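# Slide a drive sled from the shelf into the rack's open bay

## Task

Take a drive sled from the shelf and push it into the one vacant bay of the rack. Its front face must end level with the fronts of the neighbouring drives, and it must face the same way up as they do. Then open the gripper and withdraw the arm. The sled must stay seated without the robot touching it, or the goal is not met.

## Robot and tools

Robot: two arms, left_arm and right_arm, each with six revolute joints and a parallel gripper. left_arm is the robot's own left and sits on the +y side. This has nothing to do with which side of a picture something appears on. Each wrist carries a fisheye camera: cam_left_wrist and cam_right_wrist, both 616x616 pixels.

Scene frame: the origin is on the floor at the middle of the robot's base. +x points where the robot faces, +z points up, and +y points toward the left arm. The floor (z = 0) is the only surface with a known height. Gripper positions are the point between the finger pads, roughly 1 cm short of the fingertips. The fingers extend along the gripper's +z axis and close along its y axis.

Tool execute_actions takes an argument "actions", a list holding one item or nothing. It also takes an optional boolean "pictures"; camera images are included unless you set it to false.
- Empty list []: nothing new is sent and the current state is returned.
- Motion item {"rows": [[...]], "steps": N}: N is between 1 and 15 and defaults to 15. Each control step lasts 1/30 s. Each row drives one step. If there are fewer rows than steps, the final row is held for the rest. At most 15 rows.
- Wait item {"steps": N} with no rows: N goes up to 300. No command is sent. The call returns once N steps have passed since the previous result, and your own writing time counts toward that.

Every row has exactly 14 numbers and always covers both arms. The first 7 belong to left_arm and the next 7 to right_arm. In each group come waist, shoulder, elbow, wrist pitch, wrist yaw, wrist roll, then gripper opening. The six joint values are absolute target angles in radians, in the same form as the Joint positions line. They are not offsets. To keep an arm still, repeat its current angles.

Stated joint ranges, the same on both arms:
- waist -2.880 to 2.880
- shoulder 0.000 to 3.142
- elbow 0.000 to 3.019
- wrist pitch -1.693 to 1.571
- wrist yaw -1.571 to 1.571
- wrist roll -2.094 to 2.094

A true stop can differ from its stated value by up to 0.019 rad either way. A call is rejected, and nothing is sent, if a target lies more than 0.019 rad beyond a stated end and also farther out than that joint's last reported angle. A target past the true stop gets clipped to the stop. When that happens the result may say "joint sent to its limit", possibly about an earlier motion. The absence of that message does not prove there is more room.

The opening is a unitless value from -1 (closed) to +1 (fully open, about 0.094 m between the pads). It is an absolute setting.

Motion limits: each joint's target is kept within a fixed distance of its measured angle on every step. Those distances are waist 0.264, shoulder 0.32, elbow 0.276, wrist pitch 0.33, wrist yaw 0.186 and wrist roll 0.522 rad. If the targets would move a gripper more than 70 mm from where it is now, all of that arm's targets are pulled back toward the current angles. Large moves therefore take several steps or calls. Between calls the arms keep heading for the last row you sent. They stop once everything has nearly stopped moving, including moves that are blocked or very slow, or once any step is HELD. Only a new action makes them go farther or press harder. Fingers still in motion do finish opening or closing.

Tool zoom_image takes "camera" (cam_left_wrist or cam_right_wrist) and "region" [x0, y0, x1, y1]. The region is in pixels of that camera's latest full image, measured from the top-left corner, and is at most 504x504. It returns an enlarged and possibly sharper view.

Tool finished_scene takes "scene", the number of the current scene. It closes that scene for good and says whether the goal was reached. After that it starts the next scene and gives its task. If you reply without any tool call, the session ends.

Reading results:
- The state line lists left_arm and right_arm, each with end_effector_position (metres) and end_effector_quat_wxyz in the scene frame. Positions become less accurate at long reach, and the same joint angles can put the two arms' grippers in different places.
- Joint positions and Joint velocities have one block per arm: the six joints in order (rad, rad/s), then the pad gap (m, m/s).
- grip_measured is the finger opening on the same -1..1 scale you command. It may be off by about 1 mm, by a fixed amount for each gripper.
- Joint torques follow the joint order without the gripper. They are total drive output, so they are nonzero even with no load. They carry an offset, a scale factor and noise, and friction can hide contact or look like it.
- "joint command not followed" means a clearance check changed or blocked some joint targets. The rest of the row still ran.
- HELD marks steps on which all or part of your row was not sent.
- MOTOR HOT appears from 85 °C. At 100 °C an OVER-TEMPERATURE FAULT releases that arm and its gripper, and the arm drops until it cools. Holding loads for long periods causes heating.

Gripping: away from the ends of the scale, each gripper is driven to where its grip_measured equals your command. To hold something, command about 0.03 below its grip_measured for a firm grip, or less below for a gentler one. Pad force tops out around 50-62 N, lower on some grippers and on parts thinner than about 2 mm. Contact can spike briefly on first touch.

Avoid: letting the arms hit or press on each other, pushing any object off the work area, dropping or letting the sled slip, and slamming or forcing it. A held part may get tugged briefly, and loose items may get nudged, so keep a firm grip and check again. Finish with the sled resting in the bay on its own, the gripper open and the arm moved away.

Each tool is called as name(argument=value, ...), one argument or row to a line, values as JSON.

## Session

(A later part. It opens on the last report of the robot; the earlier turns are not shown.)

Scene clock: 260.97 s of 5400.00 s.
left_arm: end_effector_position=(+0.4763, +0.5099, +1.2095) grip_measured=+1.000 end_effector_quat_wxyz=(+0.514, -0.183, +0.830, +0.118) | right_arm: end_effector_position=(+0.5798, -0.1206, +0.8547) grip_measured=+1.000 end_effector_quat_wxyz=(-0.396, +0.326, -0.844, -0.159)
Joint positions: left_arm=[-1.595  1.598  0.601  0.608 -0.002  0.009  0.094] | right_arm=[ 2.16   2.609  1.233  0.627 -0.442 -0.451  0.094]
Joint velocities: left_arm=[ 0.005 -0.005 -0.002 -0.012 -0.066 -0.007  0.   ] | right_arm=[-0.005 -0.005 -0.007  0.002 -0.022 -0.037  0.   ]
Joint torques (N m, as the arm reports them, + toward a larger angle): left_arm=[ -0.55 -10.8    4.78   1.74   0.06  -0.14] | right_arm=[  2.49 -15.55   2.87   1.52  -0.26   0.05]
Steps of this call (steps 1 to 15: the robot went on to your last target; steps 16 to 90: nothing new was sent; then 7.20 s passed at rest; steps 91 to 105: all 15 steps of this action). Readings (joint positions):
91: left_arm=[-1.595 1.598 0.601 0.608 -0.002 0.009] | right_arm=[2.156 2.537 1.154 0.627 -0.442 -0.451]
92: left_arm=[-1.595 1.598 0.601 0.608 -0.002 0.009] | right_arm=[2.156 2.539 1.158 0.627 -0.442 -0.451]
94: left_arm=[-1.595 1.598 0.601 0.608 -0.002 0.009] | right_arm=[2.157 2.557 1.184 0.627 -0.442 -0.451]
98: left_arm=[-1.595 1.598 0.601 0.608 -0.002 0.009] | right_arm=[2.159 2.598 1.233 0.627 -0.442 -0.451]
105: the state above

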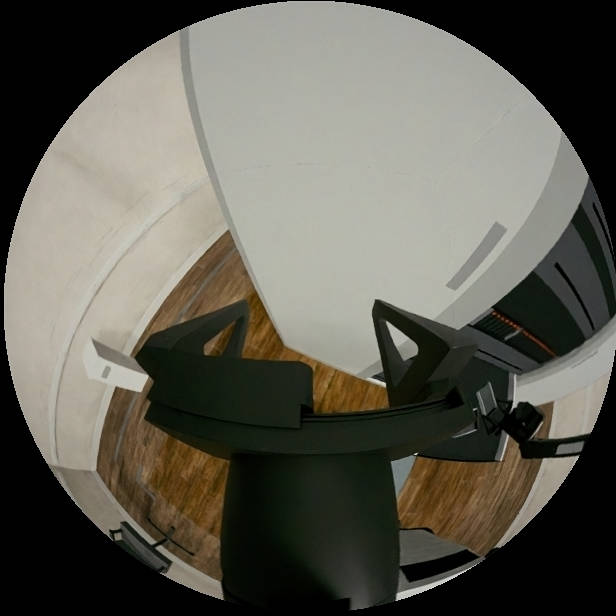

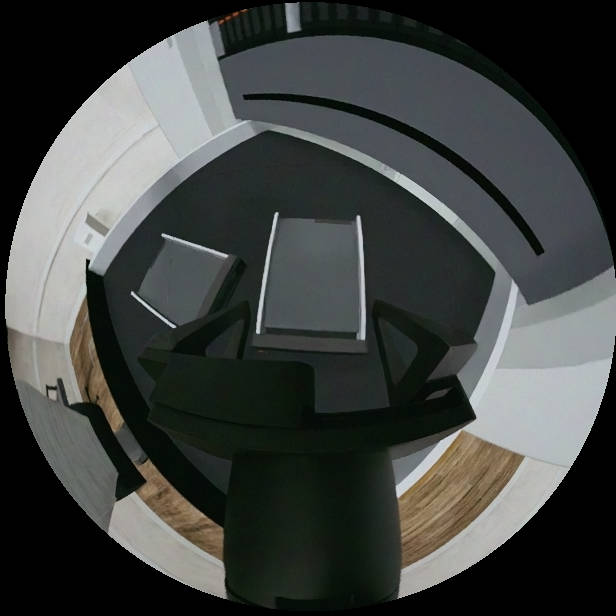

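execute_actions(
  actions=[
    {"rows":[[-1.6,1.6,0.6,0.6,0,0,1,2.17,2.635,1.25,0.64,-0.44,-0.45,1],[-1.6,1.6,0.6,0.6,0,0,1,2.17,2.65,1.26,0.65,-0.44,-0.45,1],[-1.6,1.6,0.6,0.6,0,0,1,2.17,2.665,1.27,0.66,-0.44,-0.45,1]],"steps":12},
  ],
)

Scene clock: 266.40 s of 5400.00 s.
left_arm: end_effector_position=(+0.4763, +0.5099, +1.2095) grip_measured=+1.000 end_effector_quat_wxyz=(+0.514, -0.183, +0.830, +0.118) | right_arm: end_effector_position=(+0.5851, -0.1195, +0.8522) grip_measured=+1.000 end_effector_quat_wxyz=(-0.407, +0.328, -0.838, -0.156)
Joint positions: left_arm=[-1.595  1.598  0.601  0.608 -0.002  0.009  0.094] | right_arm=[ 2.16   2.627  1.249  0.656 -0.443 -0.452  0.094]
Joint velocities: left_arm=[ 0.015  0.005 -0.017  0.007  0.037 -0.022  0.   ] | right_arm=[-0.015  0.005  0.002 -0.002  0.022 -0.007  0.   ]
Joint torques (N m, as the arm reports them, + toward a larger angle): left_arm=[ -0.61 -10.76   4.77   1.74   0.06  -0.14] | right_arm=[  2.18 -13.68   4.08   1.51  -0.22   0.07]
Steps of this call (steps 1 to 15: the robot went on to your last target; steps 16 to 90: nothing new was sent; then 2.03 s passed at rest; steps 91 to 102: all 12 steps of this action). Readings (joint positions):
91: left_arm=[-1.595 1.598 0.601 0.608 -0.002 0.009] | right_arm=[2.160 2.609 1.233 0.627 -0.442 -0.451]
92: left_arm=[-1.595 1.598 0.601 0.608 -0.002 0.009] | right_arm=[2.160 2.611 1.234 0.629 -0.442 -0.451]
94: left_arm=[-1.595 1.598 0.601 0.608 -0.002 0.009] | right_arm=[2.160 2.621 1.243 0.643 -0.443 -0.452]
98: left_arm=[-1.595 1.598 0.601 0.608 -0.002 0.009] | right_arm=[2.160 2.627 1.249 0.656 -0.443 -0.452]
102: the state above

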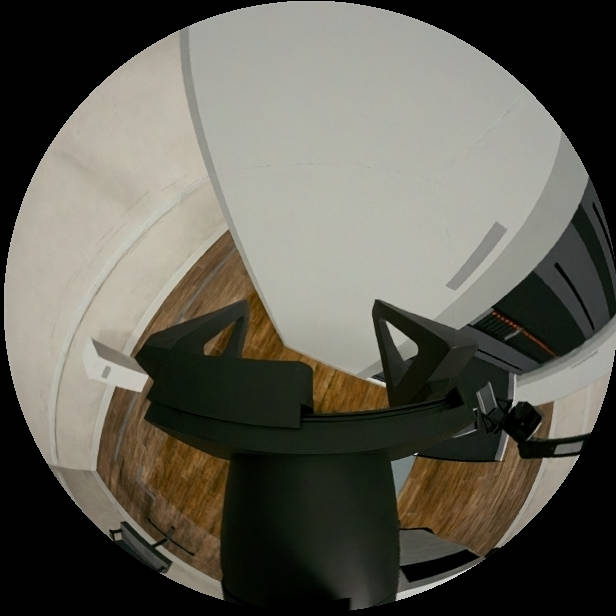

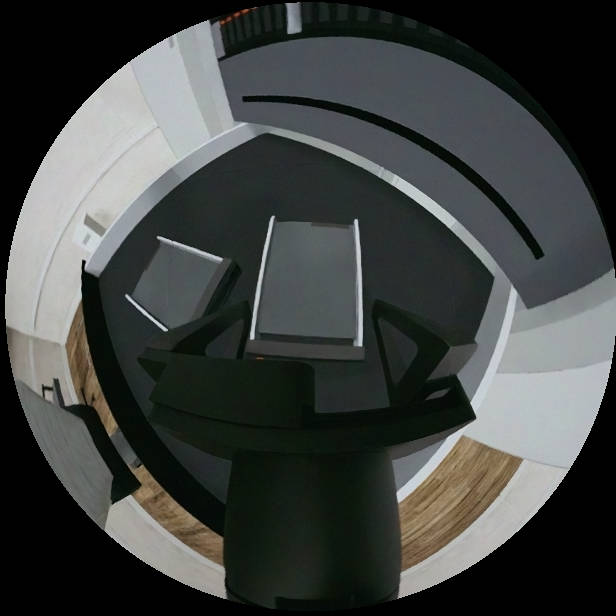

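Now at the shelf surface; relieving the pressure and closing.

execute_actions(
  actions=[
    {"rows":[[-1.6,1.6,0.6,0.6,0,0,1,2.16,2.625,1.249,0.656,-0.443,-0.452,0.85],[-1.6,1.6,0.6,0.6,0,0,1,2.16,2.625,1.249,0.656,-0.443,-0.452,0.75],[-1.6,1.6,0.6,0.6,0,0,1,2.16,2.625,1.249,0.656,-0.443,-0.452,0.68],[-1.6,1.6,0.6,0.6,0,0,1,2.16,2.625,1.249,0.656,-0.443,-0.452,0.63],[-1.6,1.6,0.6,0.6,0,0,1,2.16,2.625,1.249,0.656,-0.443,-0.452,0.56]],"steps":15},
  ],
)

Scene clock: 272.13 s of 5400.00 s.
left_arm: end_effector_position=(+0.4763, +0.5099, +1.2095) grip_measured=+1.000 end_effector_quat_wxyz=(+0.514, -0.183, +0.830, +0.118) | right_arm: end_effector_position=(+0.5855, -0.1194, +0.8526) grip_measured=+0.594 end_effector_quat_wxyz=(-0.408, +0.328, -0.838, -0.156)
Joint positions: left_arm=[-1.595  1.598  0.601  0.608 -0.002  0.009  0.094] | right_arm=[ 2.16   2.626  1.249  0.656 -0.443 -0.452  0.075]
Joint velocities: left_arm=[ 0.005 -0.015  0.002 -0.002 -0.037 -0.037  0.   ] | right_arm=[-0.005  0.005 -0.017  0.002 -0.037 -0.007  0.   ]
Joint torques (N m, as the arm reports them, + toward a larger angle): left_arm=[ -0.57 -10.83   4.78   1.71   0.07  -0.14] | right_arm=[  1.38 -16.77   2.33   1.42  -0.35   0.05]
Steps of this call (steps 1 to 15: the robot went on to your last target; steps 16 to 90: nothing new was sent; then 2.23 s passed at rest; steps 91 to 105: all 15 steps of this action). Readings (joint positions):
91: left_arm=[-1.595 1.598 0.601 0.608 -0.002 0.009] | right_arm=[2.160 2.626 1.249 0.656 -0.443 -0.452]
92: left_arm=[-1.595 1.598 0.601 0.608 -0.002 0.009] | right_arm=[2.160 2.626 1.249 0.656 -0.443 -0.452]
94: left_arm=[-1.595 1.598 0.601 0.608 -0.002 0.009] | right_arm=[2.160 2.626 1.249 0.656 -0.443 -0.452]
98: left_arm=[-1.595 1.598 0.601 0.608 -0.002 0.009] | right_arm=[2.160 2.626 1.249 0.656 -0.443 -0.452]
105: the state above

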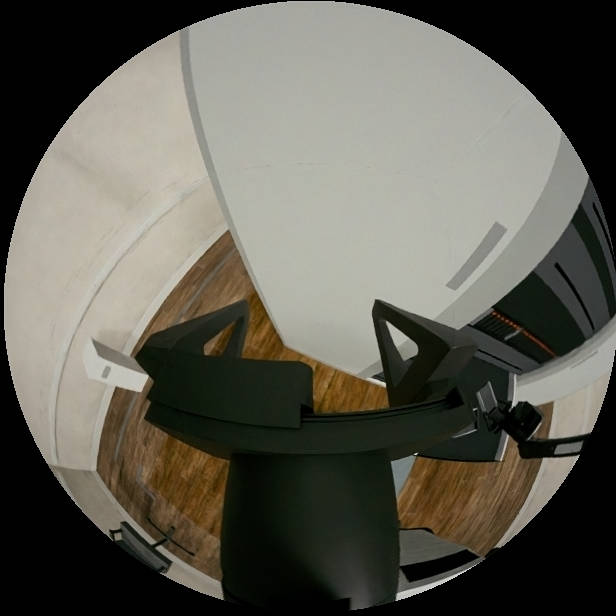

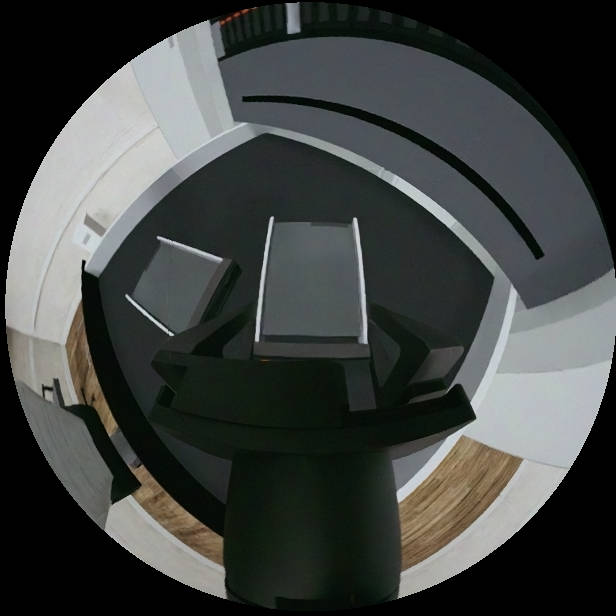

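execute_actions(
  actions=[
    {"rows":[[-1.6,1.6,0.6,0.6,0,0,1,2.16,2.6,1.249,0.656,-0.443,-0.452,0.56],[-1.6,1.6,0.6,0.6,0,0,1,2.16,2.57,1.24,0.656,-0.443,-0.452,0.56],[-1.6,1.6,0.6,0.6,0,0,1,2.16,2.54,1.22,0.66,-0.443,-0.452,0.56],[-1.6,1.6,0.6,0.6,0,0,1,2.16,2.51,1.2,0.67,-0.443,-0.452,0.56],[-1.6,1.6,0.6,0.6,0,0,1,2.16,2.48,1.18,0.69,-0.443,-0.452,0.56],[-1.6,1.6,0.6,0.6,0,0,1,2.16,2.45,1.15,0.71,-0.443,-0.452,0.56],[-1.6,1.6,0.6,0.6,0,0,1,2.16,2.42,1.12,0.73,-0.443,-0.452,0.56],[-1.6,1.6,0.6,0.6,0,0,1,2.16,2.39,1.08,0.75,-0.443,-0.452,0.56],[-1.6,1.6,0.6,0.6,0,0,1,2.16,2.36,1.04,0.78,-0.443,-0.452,0.56]],"steps":15},
  ],
  pictures=false,
)

execute_actions(
  actions=[
    {"rows":[[-1.6,1.6,0.6,0.6,0,0,1,2.19,2.36,1.03,0.84,-0.42,-0.3,0.56],[-1.6,1.6,0.6,0.6,0,0,1,2.22,2.36,1.02,0.9,-0.4,-0.15,0.56],[-1.6,1.6,0.6,0.6,0,0,1,2.25,2.36,1.01,0.96,-0.38,0,0.56],[-1.6,1.6,0.6,0.6,0,0,1,2.28,2.36,1.0,1.02,-0.36,0.15,0.56],[-1.6,1.6,0.6,0.6,0,0,1,2.31,2.36,1.0,1.08,-0.34,0.3,0.56],[-1.6,1.6,0.6,0.6,0,0,1,2.34,2.36,1.0,1.14,-0.32,0.45,0.56],[-1.6,1.6,0.6,0.6,0,0,1,2.37,2.36,1.0,1.2,-0.3,0.6,0.56],[-1.6,1.6,0.6,0.6,0,0,1,2.4,2.36,1.0,1.25,-0.28,0.75,0.56],[-1.6,1.6,0.6,0.6,0,0,1,2.43,2.36,1.0,1.3,-0.26,0.9,0.56],[-1.6,1.6,0.6,0.6,0,0,1,2.46,2.36,1.0,1.34,-0.24,1.05,0.56],[-1.6,1.6,0.6,0.6,0,0,1,2.49,2.36,1.0,1.37,-0.22,1.2,0.56],[-1.6,1.6,0.6,0.6,0,0,1,2.52,2.36,1.0,1.39,-0.2,1.35,0.56],[-1.6,1.6,0.6,0.6,0,0,1,2.55,2.36,1.0,1.39,-0.18,1.5,0.56],[-1.6,1.6,0.6,0.6,0,0,1,2.57,2.36,1.0,1.39,-0.16,1.57,0.56]],"steps":15},
  ],
)

Scene clock: 296.53 s of 5400.00 s.
left_arm: end_effector_position=(+0.4763, +0.5099, +1.2095) grip_measured=+1.000 end_effector_quat_wxyz=(+0.514, -0.183, +0.830, +0.118) | right_arm: end_effector_position=(+0.6066, -0.1230, +1.0041) grip_measured=+0.594 end_effector_quat_wxyz=(-0.500, +0.334, -0.789, -0.129)
Joint positions: left_arm=[-1.595  1.598  0.601  0.608 -0.002  0.009  0.094] | right_arm=[ 2.16   2.323  1.047  0.771 -0.442 -0.452  0.075]
Joint velocities: left_arm=[-0.005 -0.005 -0.012 -0.007  0.022 -0.037  0.   ] | right_arm=[ 0.005 -0.161 -0.002  0.095 -0.066 -0.051  0.001]
Joint torques (N m, as the arm reports them, + toward a larger angle): left_arm=[ -0.57 -10.82   4.76   1.76   0.06  -0.14] | right_arm=[  1.42 -12.8    2.95   1.74  -0.34   0.05]
Steps of this call (steps 1 to 15: the robot went on to your last target; steps 16 to 90: nothing new was sent; then 20.90 s passed at rest; steps 91 to 105: all 15 steps of this action). Readings (joint positions):
91: left_arm=[-1.595 1.598 0.601 0.608 -0.002 0.009] | right_arm=[2.160 2.625 1.249 0.656 -0.443 -0.452]
92: left_arm=[-1.595 1.598 0.601 0.608 -0.002 0.009] | right_arm=[2.160 2.622 1.248 0.656 -0.443 -0.452]
94: left_arm=[-1.595 1.598 0.601 0.608 -0.002 0.009] | right_arm=[2.160 2.601 1.229 0.656 -0.442 -0.452]
98: left_arm=[-1.595 1.598 0.601 0.608 -0.002 0.009] | right_arm=[2.160 2.492 1.134 0.691 -0.442 -0.452]
105: the state above

Scene clock: 297.03 s of 5400.00 s.
left_arm: end_effector_position=(+0.4763, +0.5099, +1.2095) grip_measured=+1.000 end_effector_quat_wxyz=(+0.514, -0.183, +0.830, +0.118) | right_arm: end_effector_position=(+0.5476, +0.0754, +1.1082) grip_measured=+0.594 end_effector_quat_wxyz=(+0.494, +0.068, +0.712, +0.494)
Joint positions: left_arm=[-1.595  1.598  0.601  0.608 -0.002  0.009  0.094] | right_arm=[ 2.554  2.359  1.005  1.36  -0.171  0.816  0.075]
Joint velocities: left_arm=[ 0.005 -0.015 -0.007 -0.002 -0.022  0.007  0.   ] | right_arm=[ 0.943 -0.005  0.007  0.227  0.11   2.733 -0.001]
Joint torques (N m, as the arm reports them, + toward a larger angle): left_arm=[ -0.52 -10.78   4.75   1.74   0.07  -0.14] | right_arm=[ -2.17 -15.85   2.61   2.18   0.3    0.09]
Steps of this call (steps 1 to 15: all 15 steps of this action). Readings (joint positions):
1: left_arm=[-1.595 1.598 0.601 0.608 -0.002 0.009] | right_arm=[2.162 2.321 1.046 0.785 -0.432 -0.428]
2: left_arm=[-1.595 1.598 0.601 0.608 -0.002 0.009] | right_arm=[2.166 2.324 1.043 0.814 -0.413 -0.379]
4: left_arm=[-1.595 1.598 0.601 0.608 -0.002 0.009] | right_arm=[2.188 2.334 1.029 0.904 -0.372 -0.224]
8: left_arm=[-1.595 1.598 0.601 0.608 -0.002 0.009] | right_arm=[2.292 2.356 1.005 1.108 -0.297 0.147]
15: the state above

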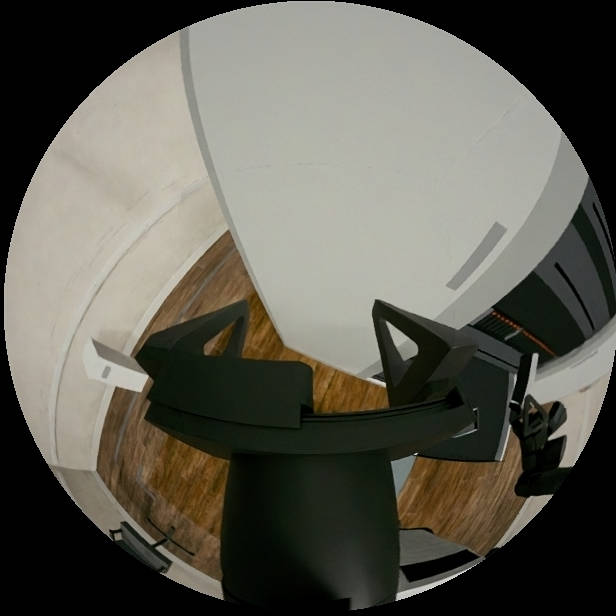

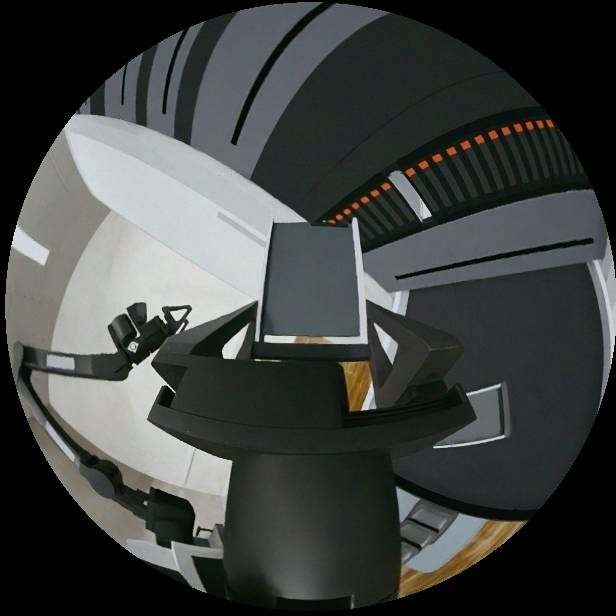

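execute_actions(
  actions=[
    {"rows":[[-1.6,1.6,0.6,0.6,0,0,1,2.58,2.38,1.01,1.39,-0.16,1.57,0.56],[-1.6,1.6,0.6,0.6,0,0,1,2.59,2.4,1.02,1.4,-0.16,1.57,0.56],[-1.6,1.6,0.6,0.6,0,0,1,2.6,2.42,1.04,1.41,-0.16,1.57,0.56],[-1.6,1.6,0.6,0.6,0,0,1,2.6,2.44,1.055,1.42,-0.16,1.57,0.56],[-1.6,1.6,0.6,0.6,0,0,1,2.6,2.46,1.07,1.43,-0.16,1.57,0.56],[-1.6,1.6,0.6,0.6,0,0,1,2.6,2.48,1.085,1.44,-0.16,1.57,0.56],[-1.6,1.6,0.6,0.6,0,0,1,2.6,2.5,1.1,1.45,-0.16,1.57,0.56],[-1.6,1.6,0.6,0.6,0,0,1,2.6,2.52,1.11,1.46,-0.16,1.58,0.56]],"steps":15},
  ],
)

Scene clock: 304.60 s of 5400.00 s.
left_arm: end_effector_position=(+0.4763, +0.5099, +1.2095) grip_measured=+1.000 end_effector_quat_wxyz=(+0.514, -0.183, +0.830, +0.118) | right_arm: end_effector_position=(+0.5284, +0.0999, +1.0401) grip_measured=+0.594 end_effector_quat_wxyz=(+0.264, +0.318, +0.647, +0.641)
Joint positions: left_arm=[-1.595  1.598  0.601  0.608 -0.002  0.009  0.094] | right_arm=[ 2.597  2.537  1.093  1.433 -0.161  1.569  0.075]
Joint velocities: left_arm=[-0.015 -0.005  0.012  0.012  0.007  0.037  0.   ] | right_arm=[-0.015 -0.005  0.002  0.007 -0.037 -0.007  0.   ]
Joint torques (N m, as the arm reports them, + toward a larger angle): left_arm=[ -0.52 -10.74   4.78   1.75   0.07  -0.14] | right_arm=[  1.66 -17.83   3.81   3.02  -0.07   0.03]
Steps of this call (steps 1 to 45: the robot went on to your last target; steps 46 to 110: nothing new was sent; then 3.40 s passed at rest; steps 111 to 125: all 15 steps of this action). Readings (joint positions):
111: left_arm=[-1.595 1.598 0.601 0.608 -0.002 0.009] | right_arm=[2.566 2.359 1.005 1.368 -0.161 1.560]
112: left_arm=[-1.595 1.598 0.601 0.608 -0.002 0.009] | right_arm=[2.567 2.362 1.005 1.371 -0.161 1.560]
114: left_arm=[-1.595 1.598 0.601 0.608 -0.002 0.009] | right_arm=[2.572 2.377 1.012 1.387 -0.161 1.560]
118: left_arm=[-1.595 1.598 0.601 0.608 -0.002 0.009] | right_arm=[2.588 2.456 1.068 1.425 -0.161 1.561]
125: the state above

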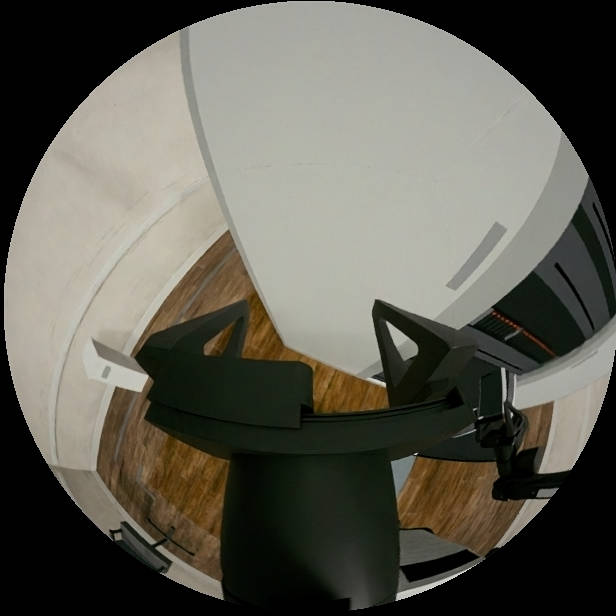

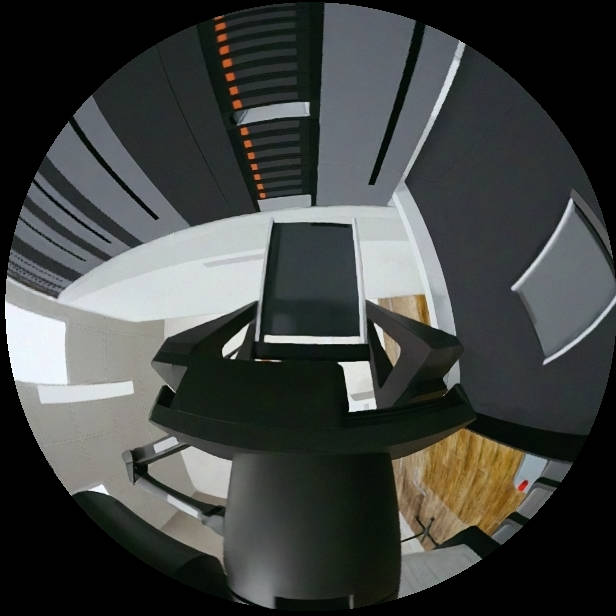

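execute_actions(
  actions=[
    {"rows":[[-1.6,1.6,0.6,0.6,0,0,1,2.585,2.51,1.09,1.44,-0.17,1.575,0.56],[-1.6,1.6,0.6,0.6,0,0,1,2.57,2.49,1.07,1.45,-0.18,1.575,0.56],[-1.6,1.6,0.6,0.6,0,0,1,2.555,2.47,1.05,1.46,-0.19,1.575,0.56],[-1.6,1.6,0.6,0.6,0,0,1,2.54,2.455,1.03,1.47,-0.2,1.575,0.56],[-1.6,1.6,0.6,0.6,0,0,1,2.525,2.44,1.01,1.48,-0.21,1.575,0.56],[-1.6,1.6,0.6,0.6,0,0,1,2.51,2.43,0.99,1.49,-0.22,1.575,0.56],[-1.6,1.6,0.6,0.6,0,0,1,2.49,2.42,0.975,1.5,-0.225,1.575,0.56],[-1.6,1.6,0.6,0.6,0,0,1,2.472,2.415,0.965,1.51,-0.23,1.575,0.56]],"steps":15},
  ],
)

Scene clock: 333.83 s of 5400.00 s.
left_arm: end_effector_position=(+0.4763, +0.5099, +1.2095) grip_measured=+1.000 end_effector_quat_wxyz=(+0.514, -0.183, +0.830, +0.118) | right_arm: end_effector_position=(+0.5537, +0.0157, +1.0936) grip_measured=+0.594 end_effector_quat_wxyz=(+0.302, +0.330, +0.619, +0.646)
Joint positions: left_arm=[-1.595  1.598  0.601  0.608 -0.002  0.009  0.094] | right_arm=[ 2.452  2.412  0.969  1.492 -0.227  1.57   0.075]
Joint velocities: left_arm=[-0.005 -0.005 -0.022  0.017 -0.037  0.037  0.   ] | right_arm=[ 0.005  0.005 -0.002 -0.002 -0.095 -0.022 -0.001]
Joint torques (N m, as the arm reports them, + toward a larger angle): left_arm=[ -0.54 -10.8    4.77   1.73   0.07  -0.13] | right_arm=[  3.43 -14.44   1.75   2.42  -0.18   0.  ]
Steps of this call (steps 1 to 15: the robot went on to your last target; steps 16 to 90: nothing new was sent; then 25.73 s passed at rest; steps 91 to 105: all 15 steps of this action). Readings (joint positions):
91: left_arm=[-1.595 1.598 0.601 0.608 -0.002 0.009] | right_arm=[2.596 2.533 1.093 1.438 -0.164 1.570]
92: left_arm=[-1.595 1.598 0.601 0.608 -0.002 0.009] | right_arm=[2.595 2.531 1.090 1.438 -0.171 1.570]
94: left_arm=[-1.595 1.598 0.601 0.608 -0.002 0.009] | right_arm=[2.587 2.514 1.067 1.439 -0.192 1.570]
98: left_arm=[-1.595 1.598 0.601 0.608 -0.002 0.009] | right_arm=[2.537 2.452 0.990 1.467 -0.226 1.570]
105: the state above

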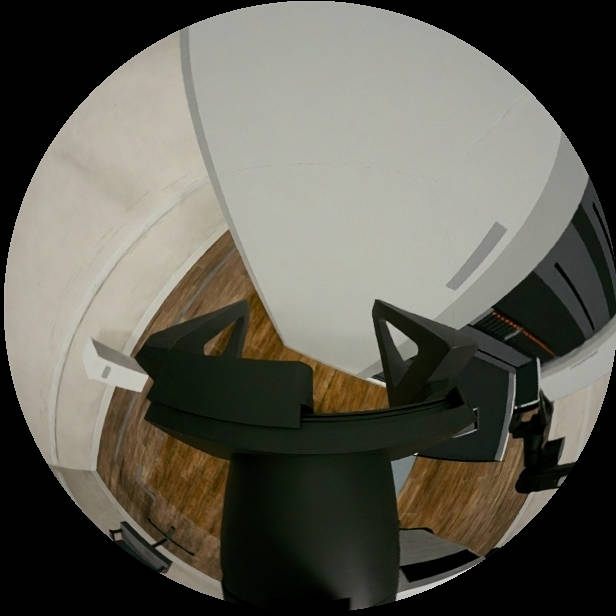

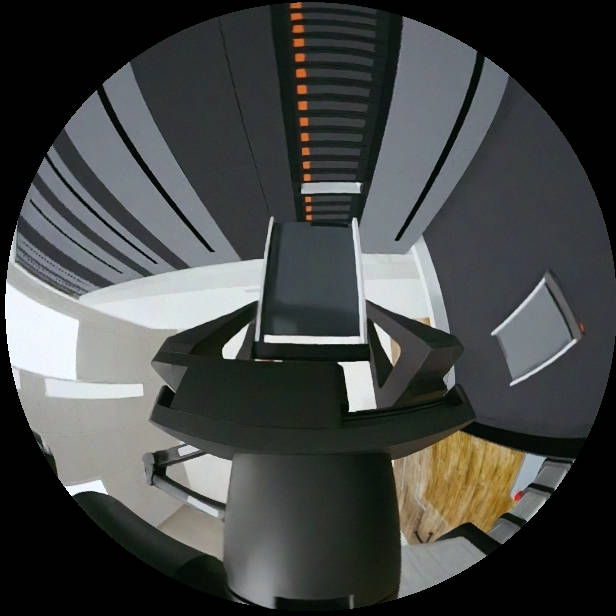

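execute_actions(
  actions=[
    {"rows":[[-1.6,1.6,0.6,0.6,0,0,1,2.445,2.43,0.99,1.48,-0.24,1.575,0.56],[-1.6,1.6,0.6,0.6,0,0,1,2.44,2.445,1.01,1.47,-0.25,1.575,0.56],[-1.6,1.6,0.6,0.6,0,0,1,2.435,2.46,1.03,1.46,-0.26,1.575,0.56],[-1.6,1.6,0.6,0.6,0,0,1,2.43,2.47,1.05,1.45,-0.27,1.575,0.56],[-1.6,1.6,0.6,0.6,0,0,1,2.425,2.475,1.075,1.44,-0.275,1.575,0.56]],"steps":15},
  ],
)

Scene clock: 347.00 s of 5400.00 s.
left_arm: end_effector_position=(+0.4763, +0.5099, +1.2095) grip_measured=+1.000 end_effector_quat_wxyz=(+0.514, -0.183, +0.830, +0.118) | right_arm: end_effector_position=(+0.5749, +0.0179, +1.0681) grip_measured=+0.594 end_effector_quat_wxyz=(+0.290, +0.328, +0.628, +0.643)
Joint positions: left_arm=[-1.595  1.598  0.601  0.608 -0.002  0.009  0.094] | right_arm=[ 2.429  2.472  1.058  1.441 -0.272  1.57   0.075]
Joint velocities: left_arm=[ 0.015  0.005  0.027  0.007  0.066 -0.037  0.   ] | right_arm=[ 0.005 -0.005 -0.002  0.002 -0.022 -0.081 -0.001]
Joint torques (N m, as the arm reports them, + toward a larger angle): left_arm=[ -0.6  -10.78   4.76   1.74   0.07  -0.14] | right_arm=[  0.8  -15.08   3.8    1.82  -0.21  -0.01]
Steps of this call (steps 1 to 30: the robot went on to your last target; steps 31 to 90: nothing new was sent; then 9.67 s passed at rest; steps 91 to 105: all 15 steps of this action). Readings (joint positions):
91: left_arm=[-1.595 1.598 0.601 0.608 -0.002 0.009] | right_arm=[2.463 2.412 0.969 1.491 -0.232 1.570]
92: left_arm=[-1.595 1.598 0.601 0.608 -0.002 0.009] | right_arm=[2.462 2.413 0.971 1.487 -0.241 1.570]
94: left_arm=[-1.595 1.598 0.601 0.608 -0.002 0.009] | right_arm=[2.456 2.426 0.990 1.473 -0.261 1.570]
98: left_arm=[-1.595 1.598 0.601 0.608 -0.002 0.009] | right_arm=[2.439 2.466 1.053 1.445 -0.271 1.570]
105: the state above

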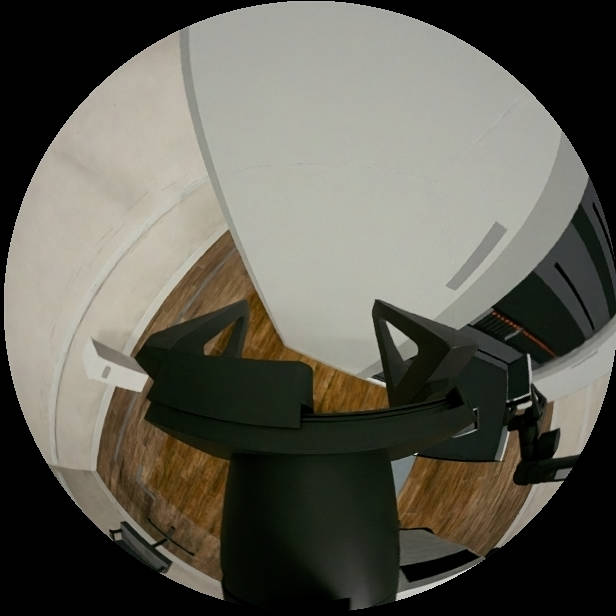

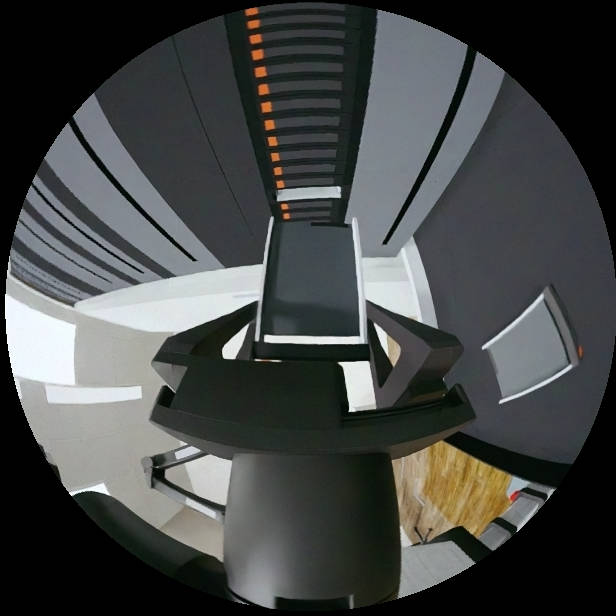

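execute_actions(
  actions=[
    {"rows":[[-1.6,1.6,0.6,0.6,0,0,1,2.42,2.476,1.09,1.425,-0.28,1.575,0.56],[-1.6,1.6,0.6,0.6,0,0,1,2.413,2.478,1.11,1.405,-0.285,1.575,0.56],[-1.6,1.6,0.6,0.6,0,0,1,2.406,2.48,1.13,1.385,-0.29,1.575,0.56],[-1.6,1.6,0.6,0.6,0,0,1,2.4,2.482,1.15,1.365,-0.297,1.575,0.56],[-1.6,1.6,0.6,0.6,0,0,1,2.393,2.484,1.175,1.345,-0.305,1.575,0.56]],"steps":15},
  ],
)

Scene clock: 357.90 s of 5400.00 s.
left_arm: end_effector_position=(+0.4763, +0.5099, +1.2095) grip_measured=+1.000 end_effector_quat_wxyz=(+0.514, -0.183, +0.830, +0.118) | right_arm: end_effector_position=(+0.6160, +0.0156, +1.0707) grip_measured=+0.594 end_effector_quat_wxyz=(+0.292, +0.328, +0.627, +0.643)
Joint positions: left_arm=[-1.595  1.598  0.601  0.608 -0.002  0.009  0.094] | right_arm=[ 2.396  2.479  1.161  1.348 -0.302  1.57   0.075]
Joint velocities: left_arm=[ 0.005  0.005 -0.002 -0.012 -0.051  0.007  0.   ] | right_arm=[-0.015  0.005  0.007 -0.012  0.066 -0.007  0.001]
Joint torques (N m, as the arm reports them, + toward a larger angle): left_arm=[ -0.57 -10.79   4.78   1.73   0.07  -0.14] | right_arm=[  2.28 -16.49   4.59   1.79  -0.25  -0.01]
Steps of this call (steps 1 to 15: the robot went on to your last target; steps 16 to 90: nothing new was sent; then 7.40 s passed at rest; steps 91 to 105: all 15 steps of this action). Readings (joint positions):
91: left_arm=[-1.595 1.598 0.601 0.608 -0.002 0.009] | right_arm=[2.429 2.472 1.059 1.438 -0.274 1.570]
92: left_arm=[-1.595 1.598 0.601 0.608 -0.002 0.009] | right_arm=[2.428 2.472 1.062 1.431 -0.279 1.570]
94: left_arm=[-1.595 1.598 0.601 0.608 -0.002 0.009] | right_arm=[2.426 2.473 1.081 1.401 -0.290 1.570]
98: left_arm=[-1.595 1.598 0.601 0.608 -0.002 0.009] | right_arm=[2.410 2.479 1.145 1.352 -0.302 1.570]
105: the state above

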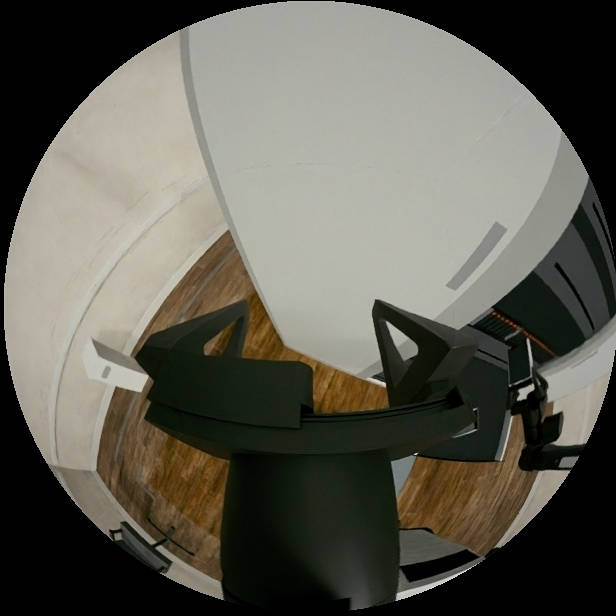

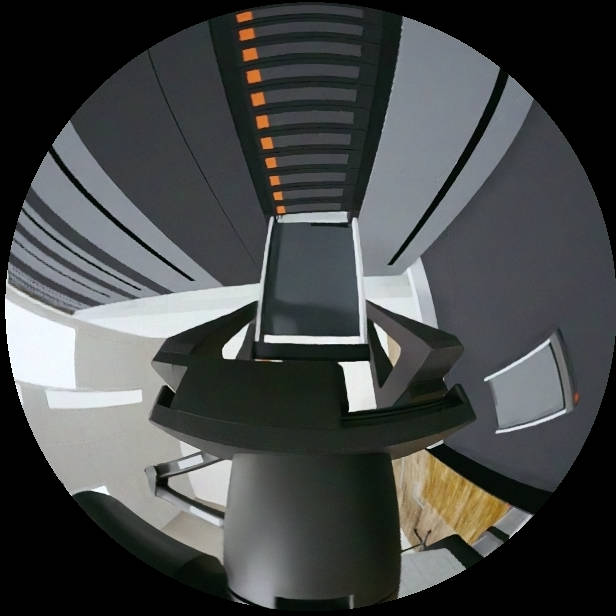

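zoom_image(
  camera="cam_right_wrist",
  region=[250,160,380,250],
)

Region (250, 160, 380, 250) of cam_right_wrist's 616x616 image, scaled by 3.877, with more detail than that image has; it fills the top 349 rows of this view, and the rest is white.

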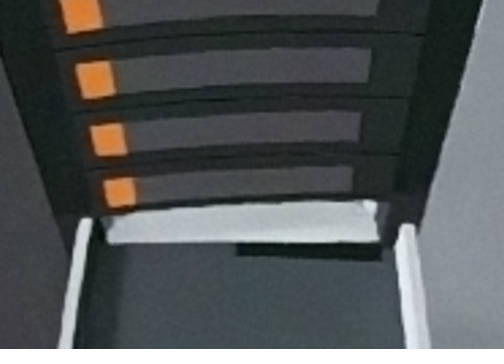

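execute_actions(
  actions=[
    {"rows":[[-1.6,1.6,0.6,0.6,0,0,1,2.39,2.484,1.185,1.335,-0.308,1.575,0.56],[-1.6,1.6,0.6,0.6,0,0,1,2.386,2.485,1.195,1.325,-0.312,1.575,0.56],[-1.6,1.6,0.6,0.6,0,0,1,2.382,2.486,1.205,1.315,-0.316,1.575,0.56],[-1.6,1.6,0.6,0.6,0,0,1,2.378,2.487,1.215,1.305,-0.32,1.575,0.56]],"steps":15},
  ],
)

zoom_image(
  camera="cam_right_wrist",
  region=[250,160,380,250],
)

Scene clock: 370.13 s of 5400.00 s.
left_arm: end_effector_position=(+0.4763, +0.5099, +1.2095) grip_measured=+1.000 end_effector_quat_wxyz=(+0.514, -0.183, +0.830, +0.118) | right_arm: end_effector_position=(+0.6260, +0.0151, +1.0690) grip_measured=+0.594 end_effector_quat_wxyz=(+0.287, +0.330, +0.632, +0.640)
Joint positions: left_arm=[-1.595  1.598  0.601  0.608 -0.002  0.009  0.094] | right_arm=[ 2.387  2.48   1.187  1.308 -0.317  1.57   0.075]
Joint velocities: left_arm=[-0.024 -0.005  0.002 -0.002 -0.022 -0.066  0.   ] | right_arm=[-0.005 -0.005 -0.012 -0.022 -0.022  0.022  0.   ]
Joint torques (N m, as the arm reports them, + toward a larger angle): left_arm=[ -0.52 -10.93   4.79   1.73   0.06  -0.14] | right_arm=[  0.85 -16.38   5.82   1.75  -0.21  -0.02]
Steps of this call (steps 1 to 15: the robot went on to your last target; steps 16 to 90: nothing new was sent; then 8.73 s passed at rest; steps 91 to 105: all 15 steps of this action). Readings (joint positions):
91: left_arm=[-1.595 1.598 0.601 0.608 -0.002 0.009] | right_arm=[2.396 2.479 1.161 1.346 -0.303 1.570]
92: left_arm=[-1.595 1.598 0.601 0.608 -0.002 0.009] | right_arm=[2.396 2.479 1.161 1.341 -0.306 1.570]
94: left_arm=[-1.595 1.598 0.601 0.608 -0.002 0.009] | right_arm=[2.396 2.479 1.167 1.325 -0.314 1.570]
98: left_arm=[-1.595 1.598 0.601 0.608 -0.002 0.009] | right_arm=[2.391 2.480 1.183 1.309 -0.317 1.570]
105: the state above

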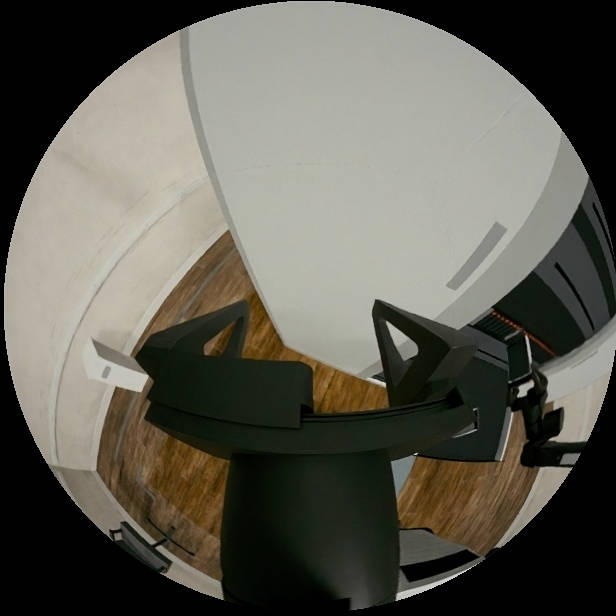

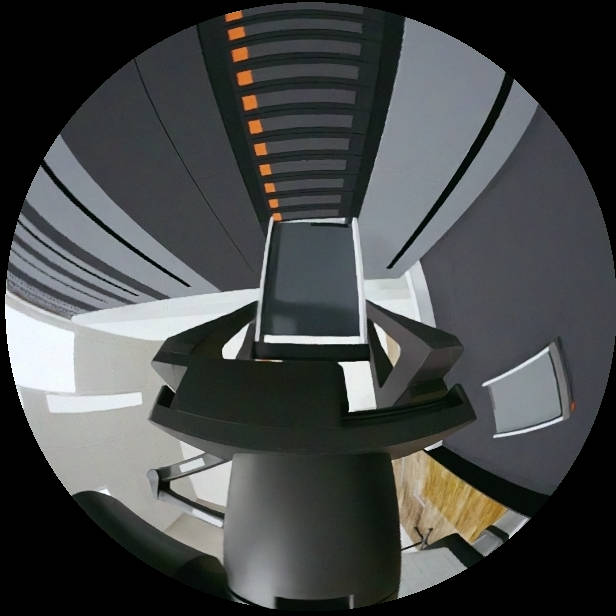

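Region (250, 160, 380, 250) of cam_right_wrist's 616x616 image, scaled by 3.877, with more detail than that image has; it fills the top 349 rows of this view, and the rest is white.

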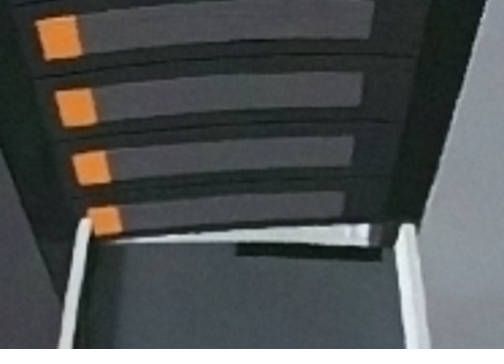

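execute_actions(
  actions=[
    {"rows":[[-1.6,1.6,0.6,0.6,0,0,1,2.39,2.48,1.17,1.315,-0.315,1.56,0.56],[-1.6,1.6,0.6,0.6,0,0,1,2.394,2.47,1.155,1.325,-0.312,1.54,0.56],[-1.6,1.6,0.6,0.6,0,0,1,2.398,2.455,1.145,1.33,-0.31,1.52,0.56],[-1.6,1.6,0.6,0.6,0,0,1,2.4,2.445,1.14,1.335,-0.308,1.5,0.56]],"steps":15},
  ],
)

zoom_image(
  camera="cam_right_wrist",
  region=[250,160,380,250],
)

Scene clock: 390.60 s of 5400.00 s.
left_arm: end_effector_position=(+0.4763, +0.5099, +1.2095) grip_measured=+1.000 end_effector_quat_wxyz=(+0.514, -0.183, +0.830, +0.118) | right_arm: end_effector_position=(+0.6142, +0.0106, +1.0686) grip_measured=+0.594 end_effector_quat_wxyz=(+0.301, +0.318, +0.646, +0.626)
Joint positions: left_arm=[-1.595  1.598  0.601  0.608 -0.002  0.009  0.094] | right_arm=[ 2.388  2.461  1.142  1.313 -0.311  1.514  0.075]
Joint velocities: left_arm=[-0.024 -0.005 -0.017 -0.017 -0.007 -0.007  0.   ] | right_arm=[ 0.005 -0.024  0.007 -0.012  0.007 -0.037 -0.   ]
Joint torques (N m, as the arm reports them, + toward a larger angle): left_arm=[ -0.58 -10.77   4.75   1.74   0.07  -0.14] | right_arm=[  2.85 -17.68   3.33   2.88   0.04  -0.2 ]
Steps of this call (steps 1 to 15: the robot went on to your last target; steps 16 to 90: nothing new was sent; then 16.97 s passed at rest; steps 91 to 105: all 15 steps of this action). Readings (joint positions):
91: left_arm=[-1.595 1.598 0.601 0.608 -0.002 0.009] | right_arm=[2.387 2.480 1.186 1.308 -0.317 1.570]
92: left_arm=[-1.595 1.598 0.601 0.608 -0.002 0.009] | right_arm=[2.387 2.479 1.181 1.308 -0.316 1.567]
94: left_arm=[-1.595 1.598 0.601 0.608 -0.002 0.009] | right_arm=[2.387 2.474 1.164 1.309 -0.312 1.551]
98: left_arm=[-1.595 1.598 0.601 0.608 -0.002 0.009] | right_arm=[2.388 2.467 1.142 1.312 -0.311 1.527]
105: the state above

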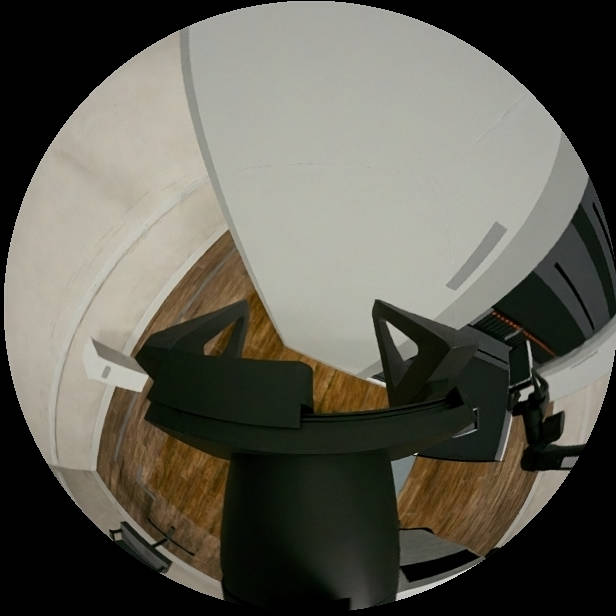

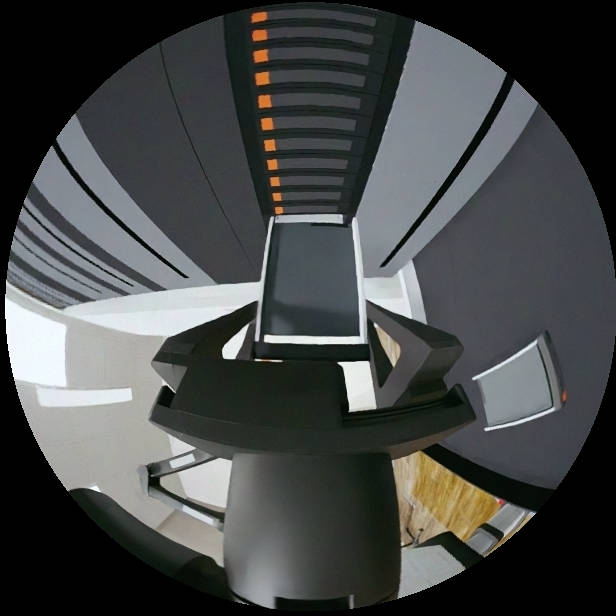

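Region (250, 160, 380, 250) of cam_right_wrist's 616x616 image, scaled by 3.877, with more detail than that image has; it fills the top 349 rows of this view, and the rest is white.

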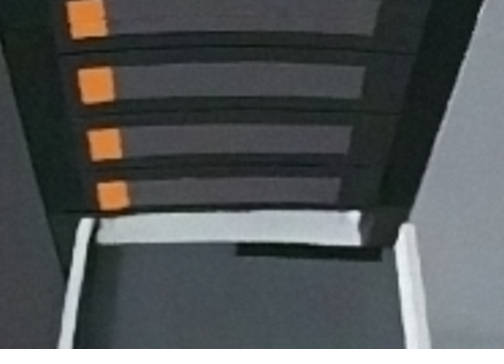

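execute_actions(
  actions=[
    {"rows":[[-1.6,1.6,0.6,0.6,0,0,1,2.398,2.465,1.145,1.35,-0.311,1.51,0.56],[-1.6,1.6,0.6,0.6,0,0,1,2.398,2.47,1.15,1.365,-0.311,1.51,0.56],[-1.6,1.6,0.6,0.6,0,0,1,2.398,2.475,1.16,1.37,-0.311,1.51,0.56]],"steps":12},
  ],
)

zoom_image(
  camera="cam_right_wrist",
  region=[250,160,380,250],
)

Scene clock: 404.93 s of 5400.00 s.
left_arm: end_effector_position=(+0.4763, +0.5099, +1.2095) grip_measured=+1.000 end_effector_quat_wxyz=(+0.514, -0.183, +0.830, +0.118) | right_arm: end_effector_position=(+0.6147, +0.0104, +1.0767) grip_measured=+0.594 end_effector_quat_wxyz=(+0.311, +0.309, +0.637, +0.634)
Joint positions: left_arm=[-1.595  1.598  0.601  0.608 -0.002  0.009  0.094] | right_arm=[ 2.388  2.461  1.142  1.347 -0.311  1.511  0.075]
Joint velocities: left_arm=[-0.015 -0.005 -0.007 -0.002 -0.022 -0.022  0.   ] | right_arm=[-0.005  0.005 -0.012  0.007  0.095  0.037 -0.001]
Joint torques (N m, as the arm reports them, + toward a larger angle): left_arm=[ -0.5  -10.83   4.76   1.74   0.07  -0.14] | right_arm=[  2.65 -15.81   4.82   2.76  -0.1   -0.08]
Steps of this call (steps 1 to 15: the robot went on to your last target; steps 16 to 90: nothing new was sent; then 10.93 s passed at rest; steps 91 to 102: all 12 steps of this action). Readings (joint positions):
91: left_arm=[-1.595 1.598 0.601 0.608 -0.002 0.009] | right_arm=[2.388 2.460 1.142 1.316 -0.311 1.511]
92: left_arm=[-1.595 1.598 0.601 0.608 -0.002 0.009] | right_arm=[2.388 2.461 1.142 1.323 -0.311 1.511]
94: left_arm=[-1.595 1.598 0.601 0.608 -0.002 0.009] | right_arm=[2.388 2.461 1.142 1.339 -0.311 1.511]
98: left_arm=[-1.595 1.598 0.601 0.608 -0.002 0.009] | right_arm=[2.388 2.461 1.142 1.347 -0.311 1.511]
102: the state above

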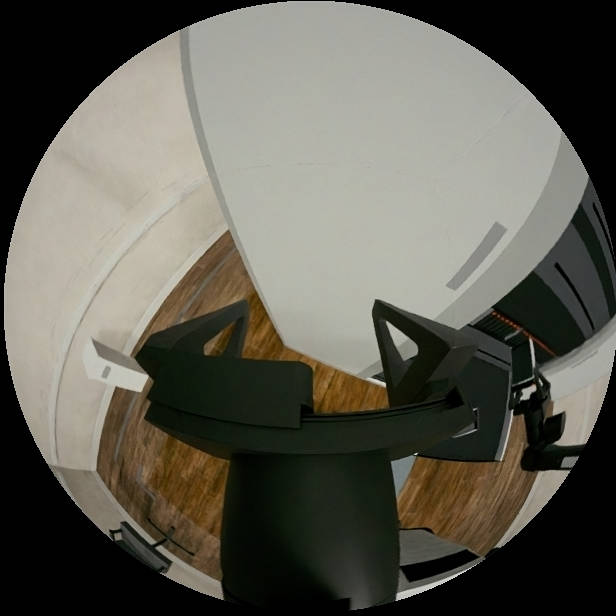

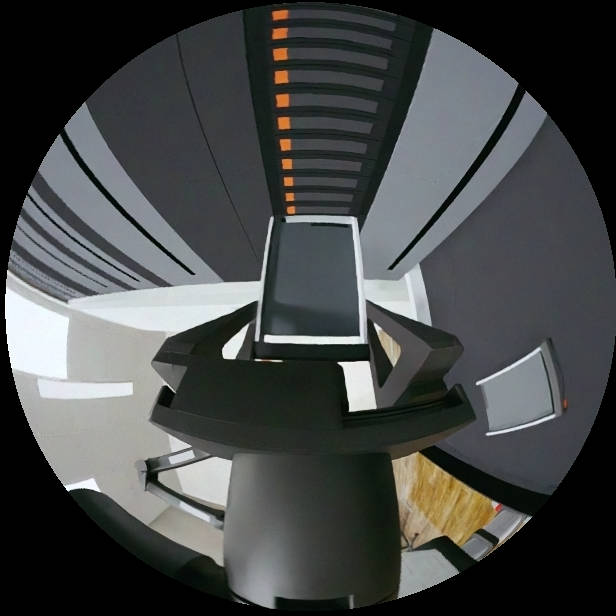

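Region (250, 160, 380, 250) of cam_right_wrist's 616x616 image, scaled by 3.877, with more detail than that image has; it fills the top 349 rows of this view, and the rest is white.

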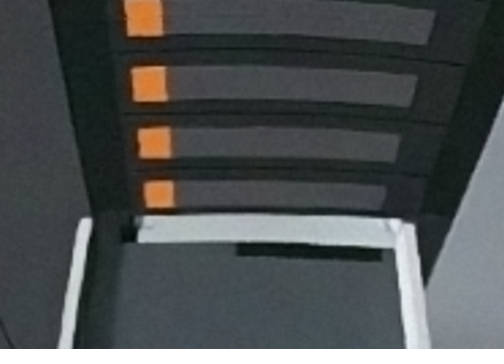

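execute_actions(
  actions=[
    {"rows":[[-1.6,1.6,0.6,0.6,0,0,1,2.39,2.485,1.165,1.355,-0.313,1.52,0.56],[-1.6,1.6,0.6,0.6,0,0,1,2.388,2.49,1.17,1.35,-0.315,1.53,0.56],[-1.6,1.6,0.6,0.6,0,0,1,2.386,2.495,1.178,1.345,-0.317,1.535,0.56]],"steps":12},
  ],
)

zoom_image(
  camera="cam_right_wrist",
  region=[250,160,380,250],
)

Scene clock: 417.00 s of 5400.00 s.
left_arm: end_effector_position=(+0.4763, +0.5099, +1.2095) grip_measured=+1.000 end_effector_quat_wxyz=(+0.514, -0.183, +0.830, +0.118) | right_arm: end_effector_position=(+0.6110, +0.0104, +1.0614) grip_measured=+0.594 end_effector_quat_wxyz=(+0.300, +0.317, +0.641, +0.631)
Joint positions: left_arm=[-1.595  1.598  0.601  0.608 -0.002  0.009  0.094] | right_arm=[ 2.388  2.488  1.149  1.347 -0.314  1.524  0.075]
Joint velocities: left_arm=[ 0.005 -0.005 -0.012  0.002  0.022 -0.022  0.   ] | right_arm=[-0.005 -0.005  0.007 -0.002 -0.022  0.051  0.001]
Joint torques (N m, as the arm reports them, + toward a larger angle): left_arm=[ -0.55 -10.79   4.75   1.74   0.07  -0.14] | right_arm=[  1.62 -16.99   5.65   1.77  -0.21   0.08]
Steps of this call (steps 1 to 15: the robot went on to your last target; steps 16 to 90: nothing new was sent; then 8.67 s passed at rest; steps 91 to 102: all 12 steps of this action). Readings (joint positions):
91: left_arm=[-1.595 1.598 0.601 0.608 -0.002 0.009] | right_arm=[2.388 2.462 1.142 1.347 -0.311 1.511]
92: left_arm=[-1.595 1.598 0.601 0.608 -0.002 0.009] | right_arm=[2.388 2.463 1.143 1.347 -0.311 1.512]
94: left_arm=[-1.595 1.598 0.601 0.608 -0.002 0.009] | right_arm=[2.388 2.469 1.146 1.347 -0.313 1.517]
98: left_arm=[-1.595 1.598 0.601 0.608 -0.002 0.009] | right_arm=[2.388 2.483 1.149 1.347 -0.314 1.522]
102: the state above

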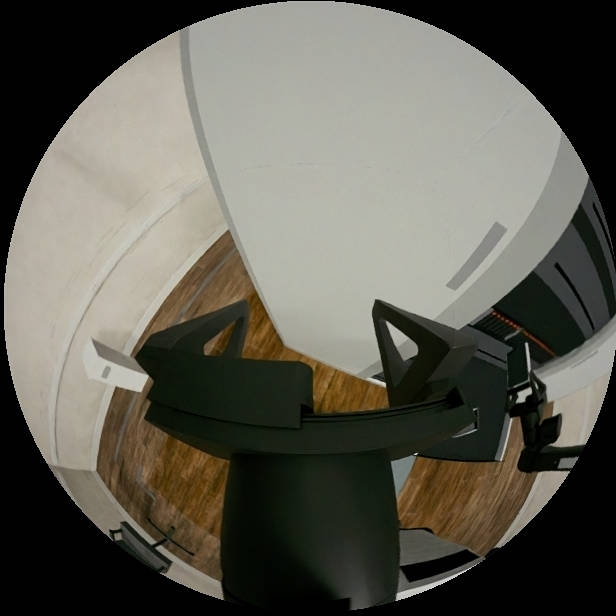

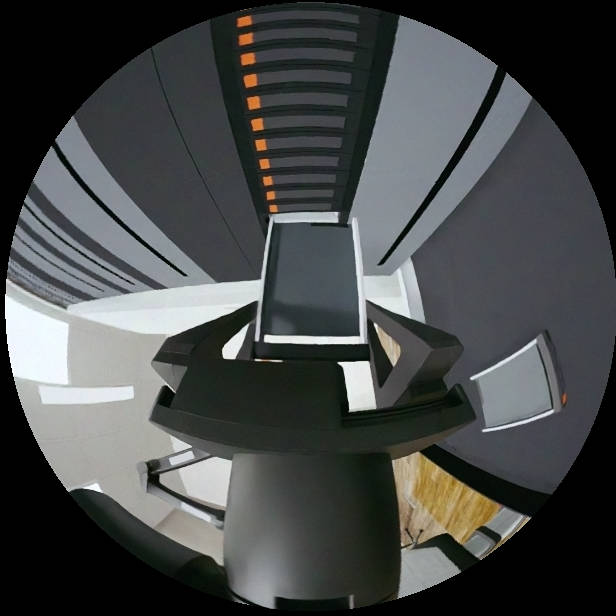

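Region (250, 160, 380, 250) of cam_right_wrist's 616x616 image, scaled by 3.877, with more detail than that image has; it fills the top 349 rows of this view, and the rest is white.

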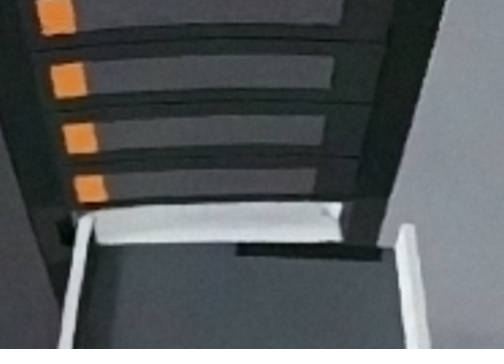

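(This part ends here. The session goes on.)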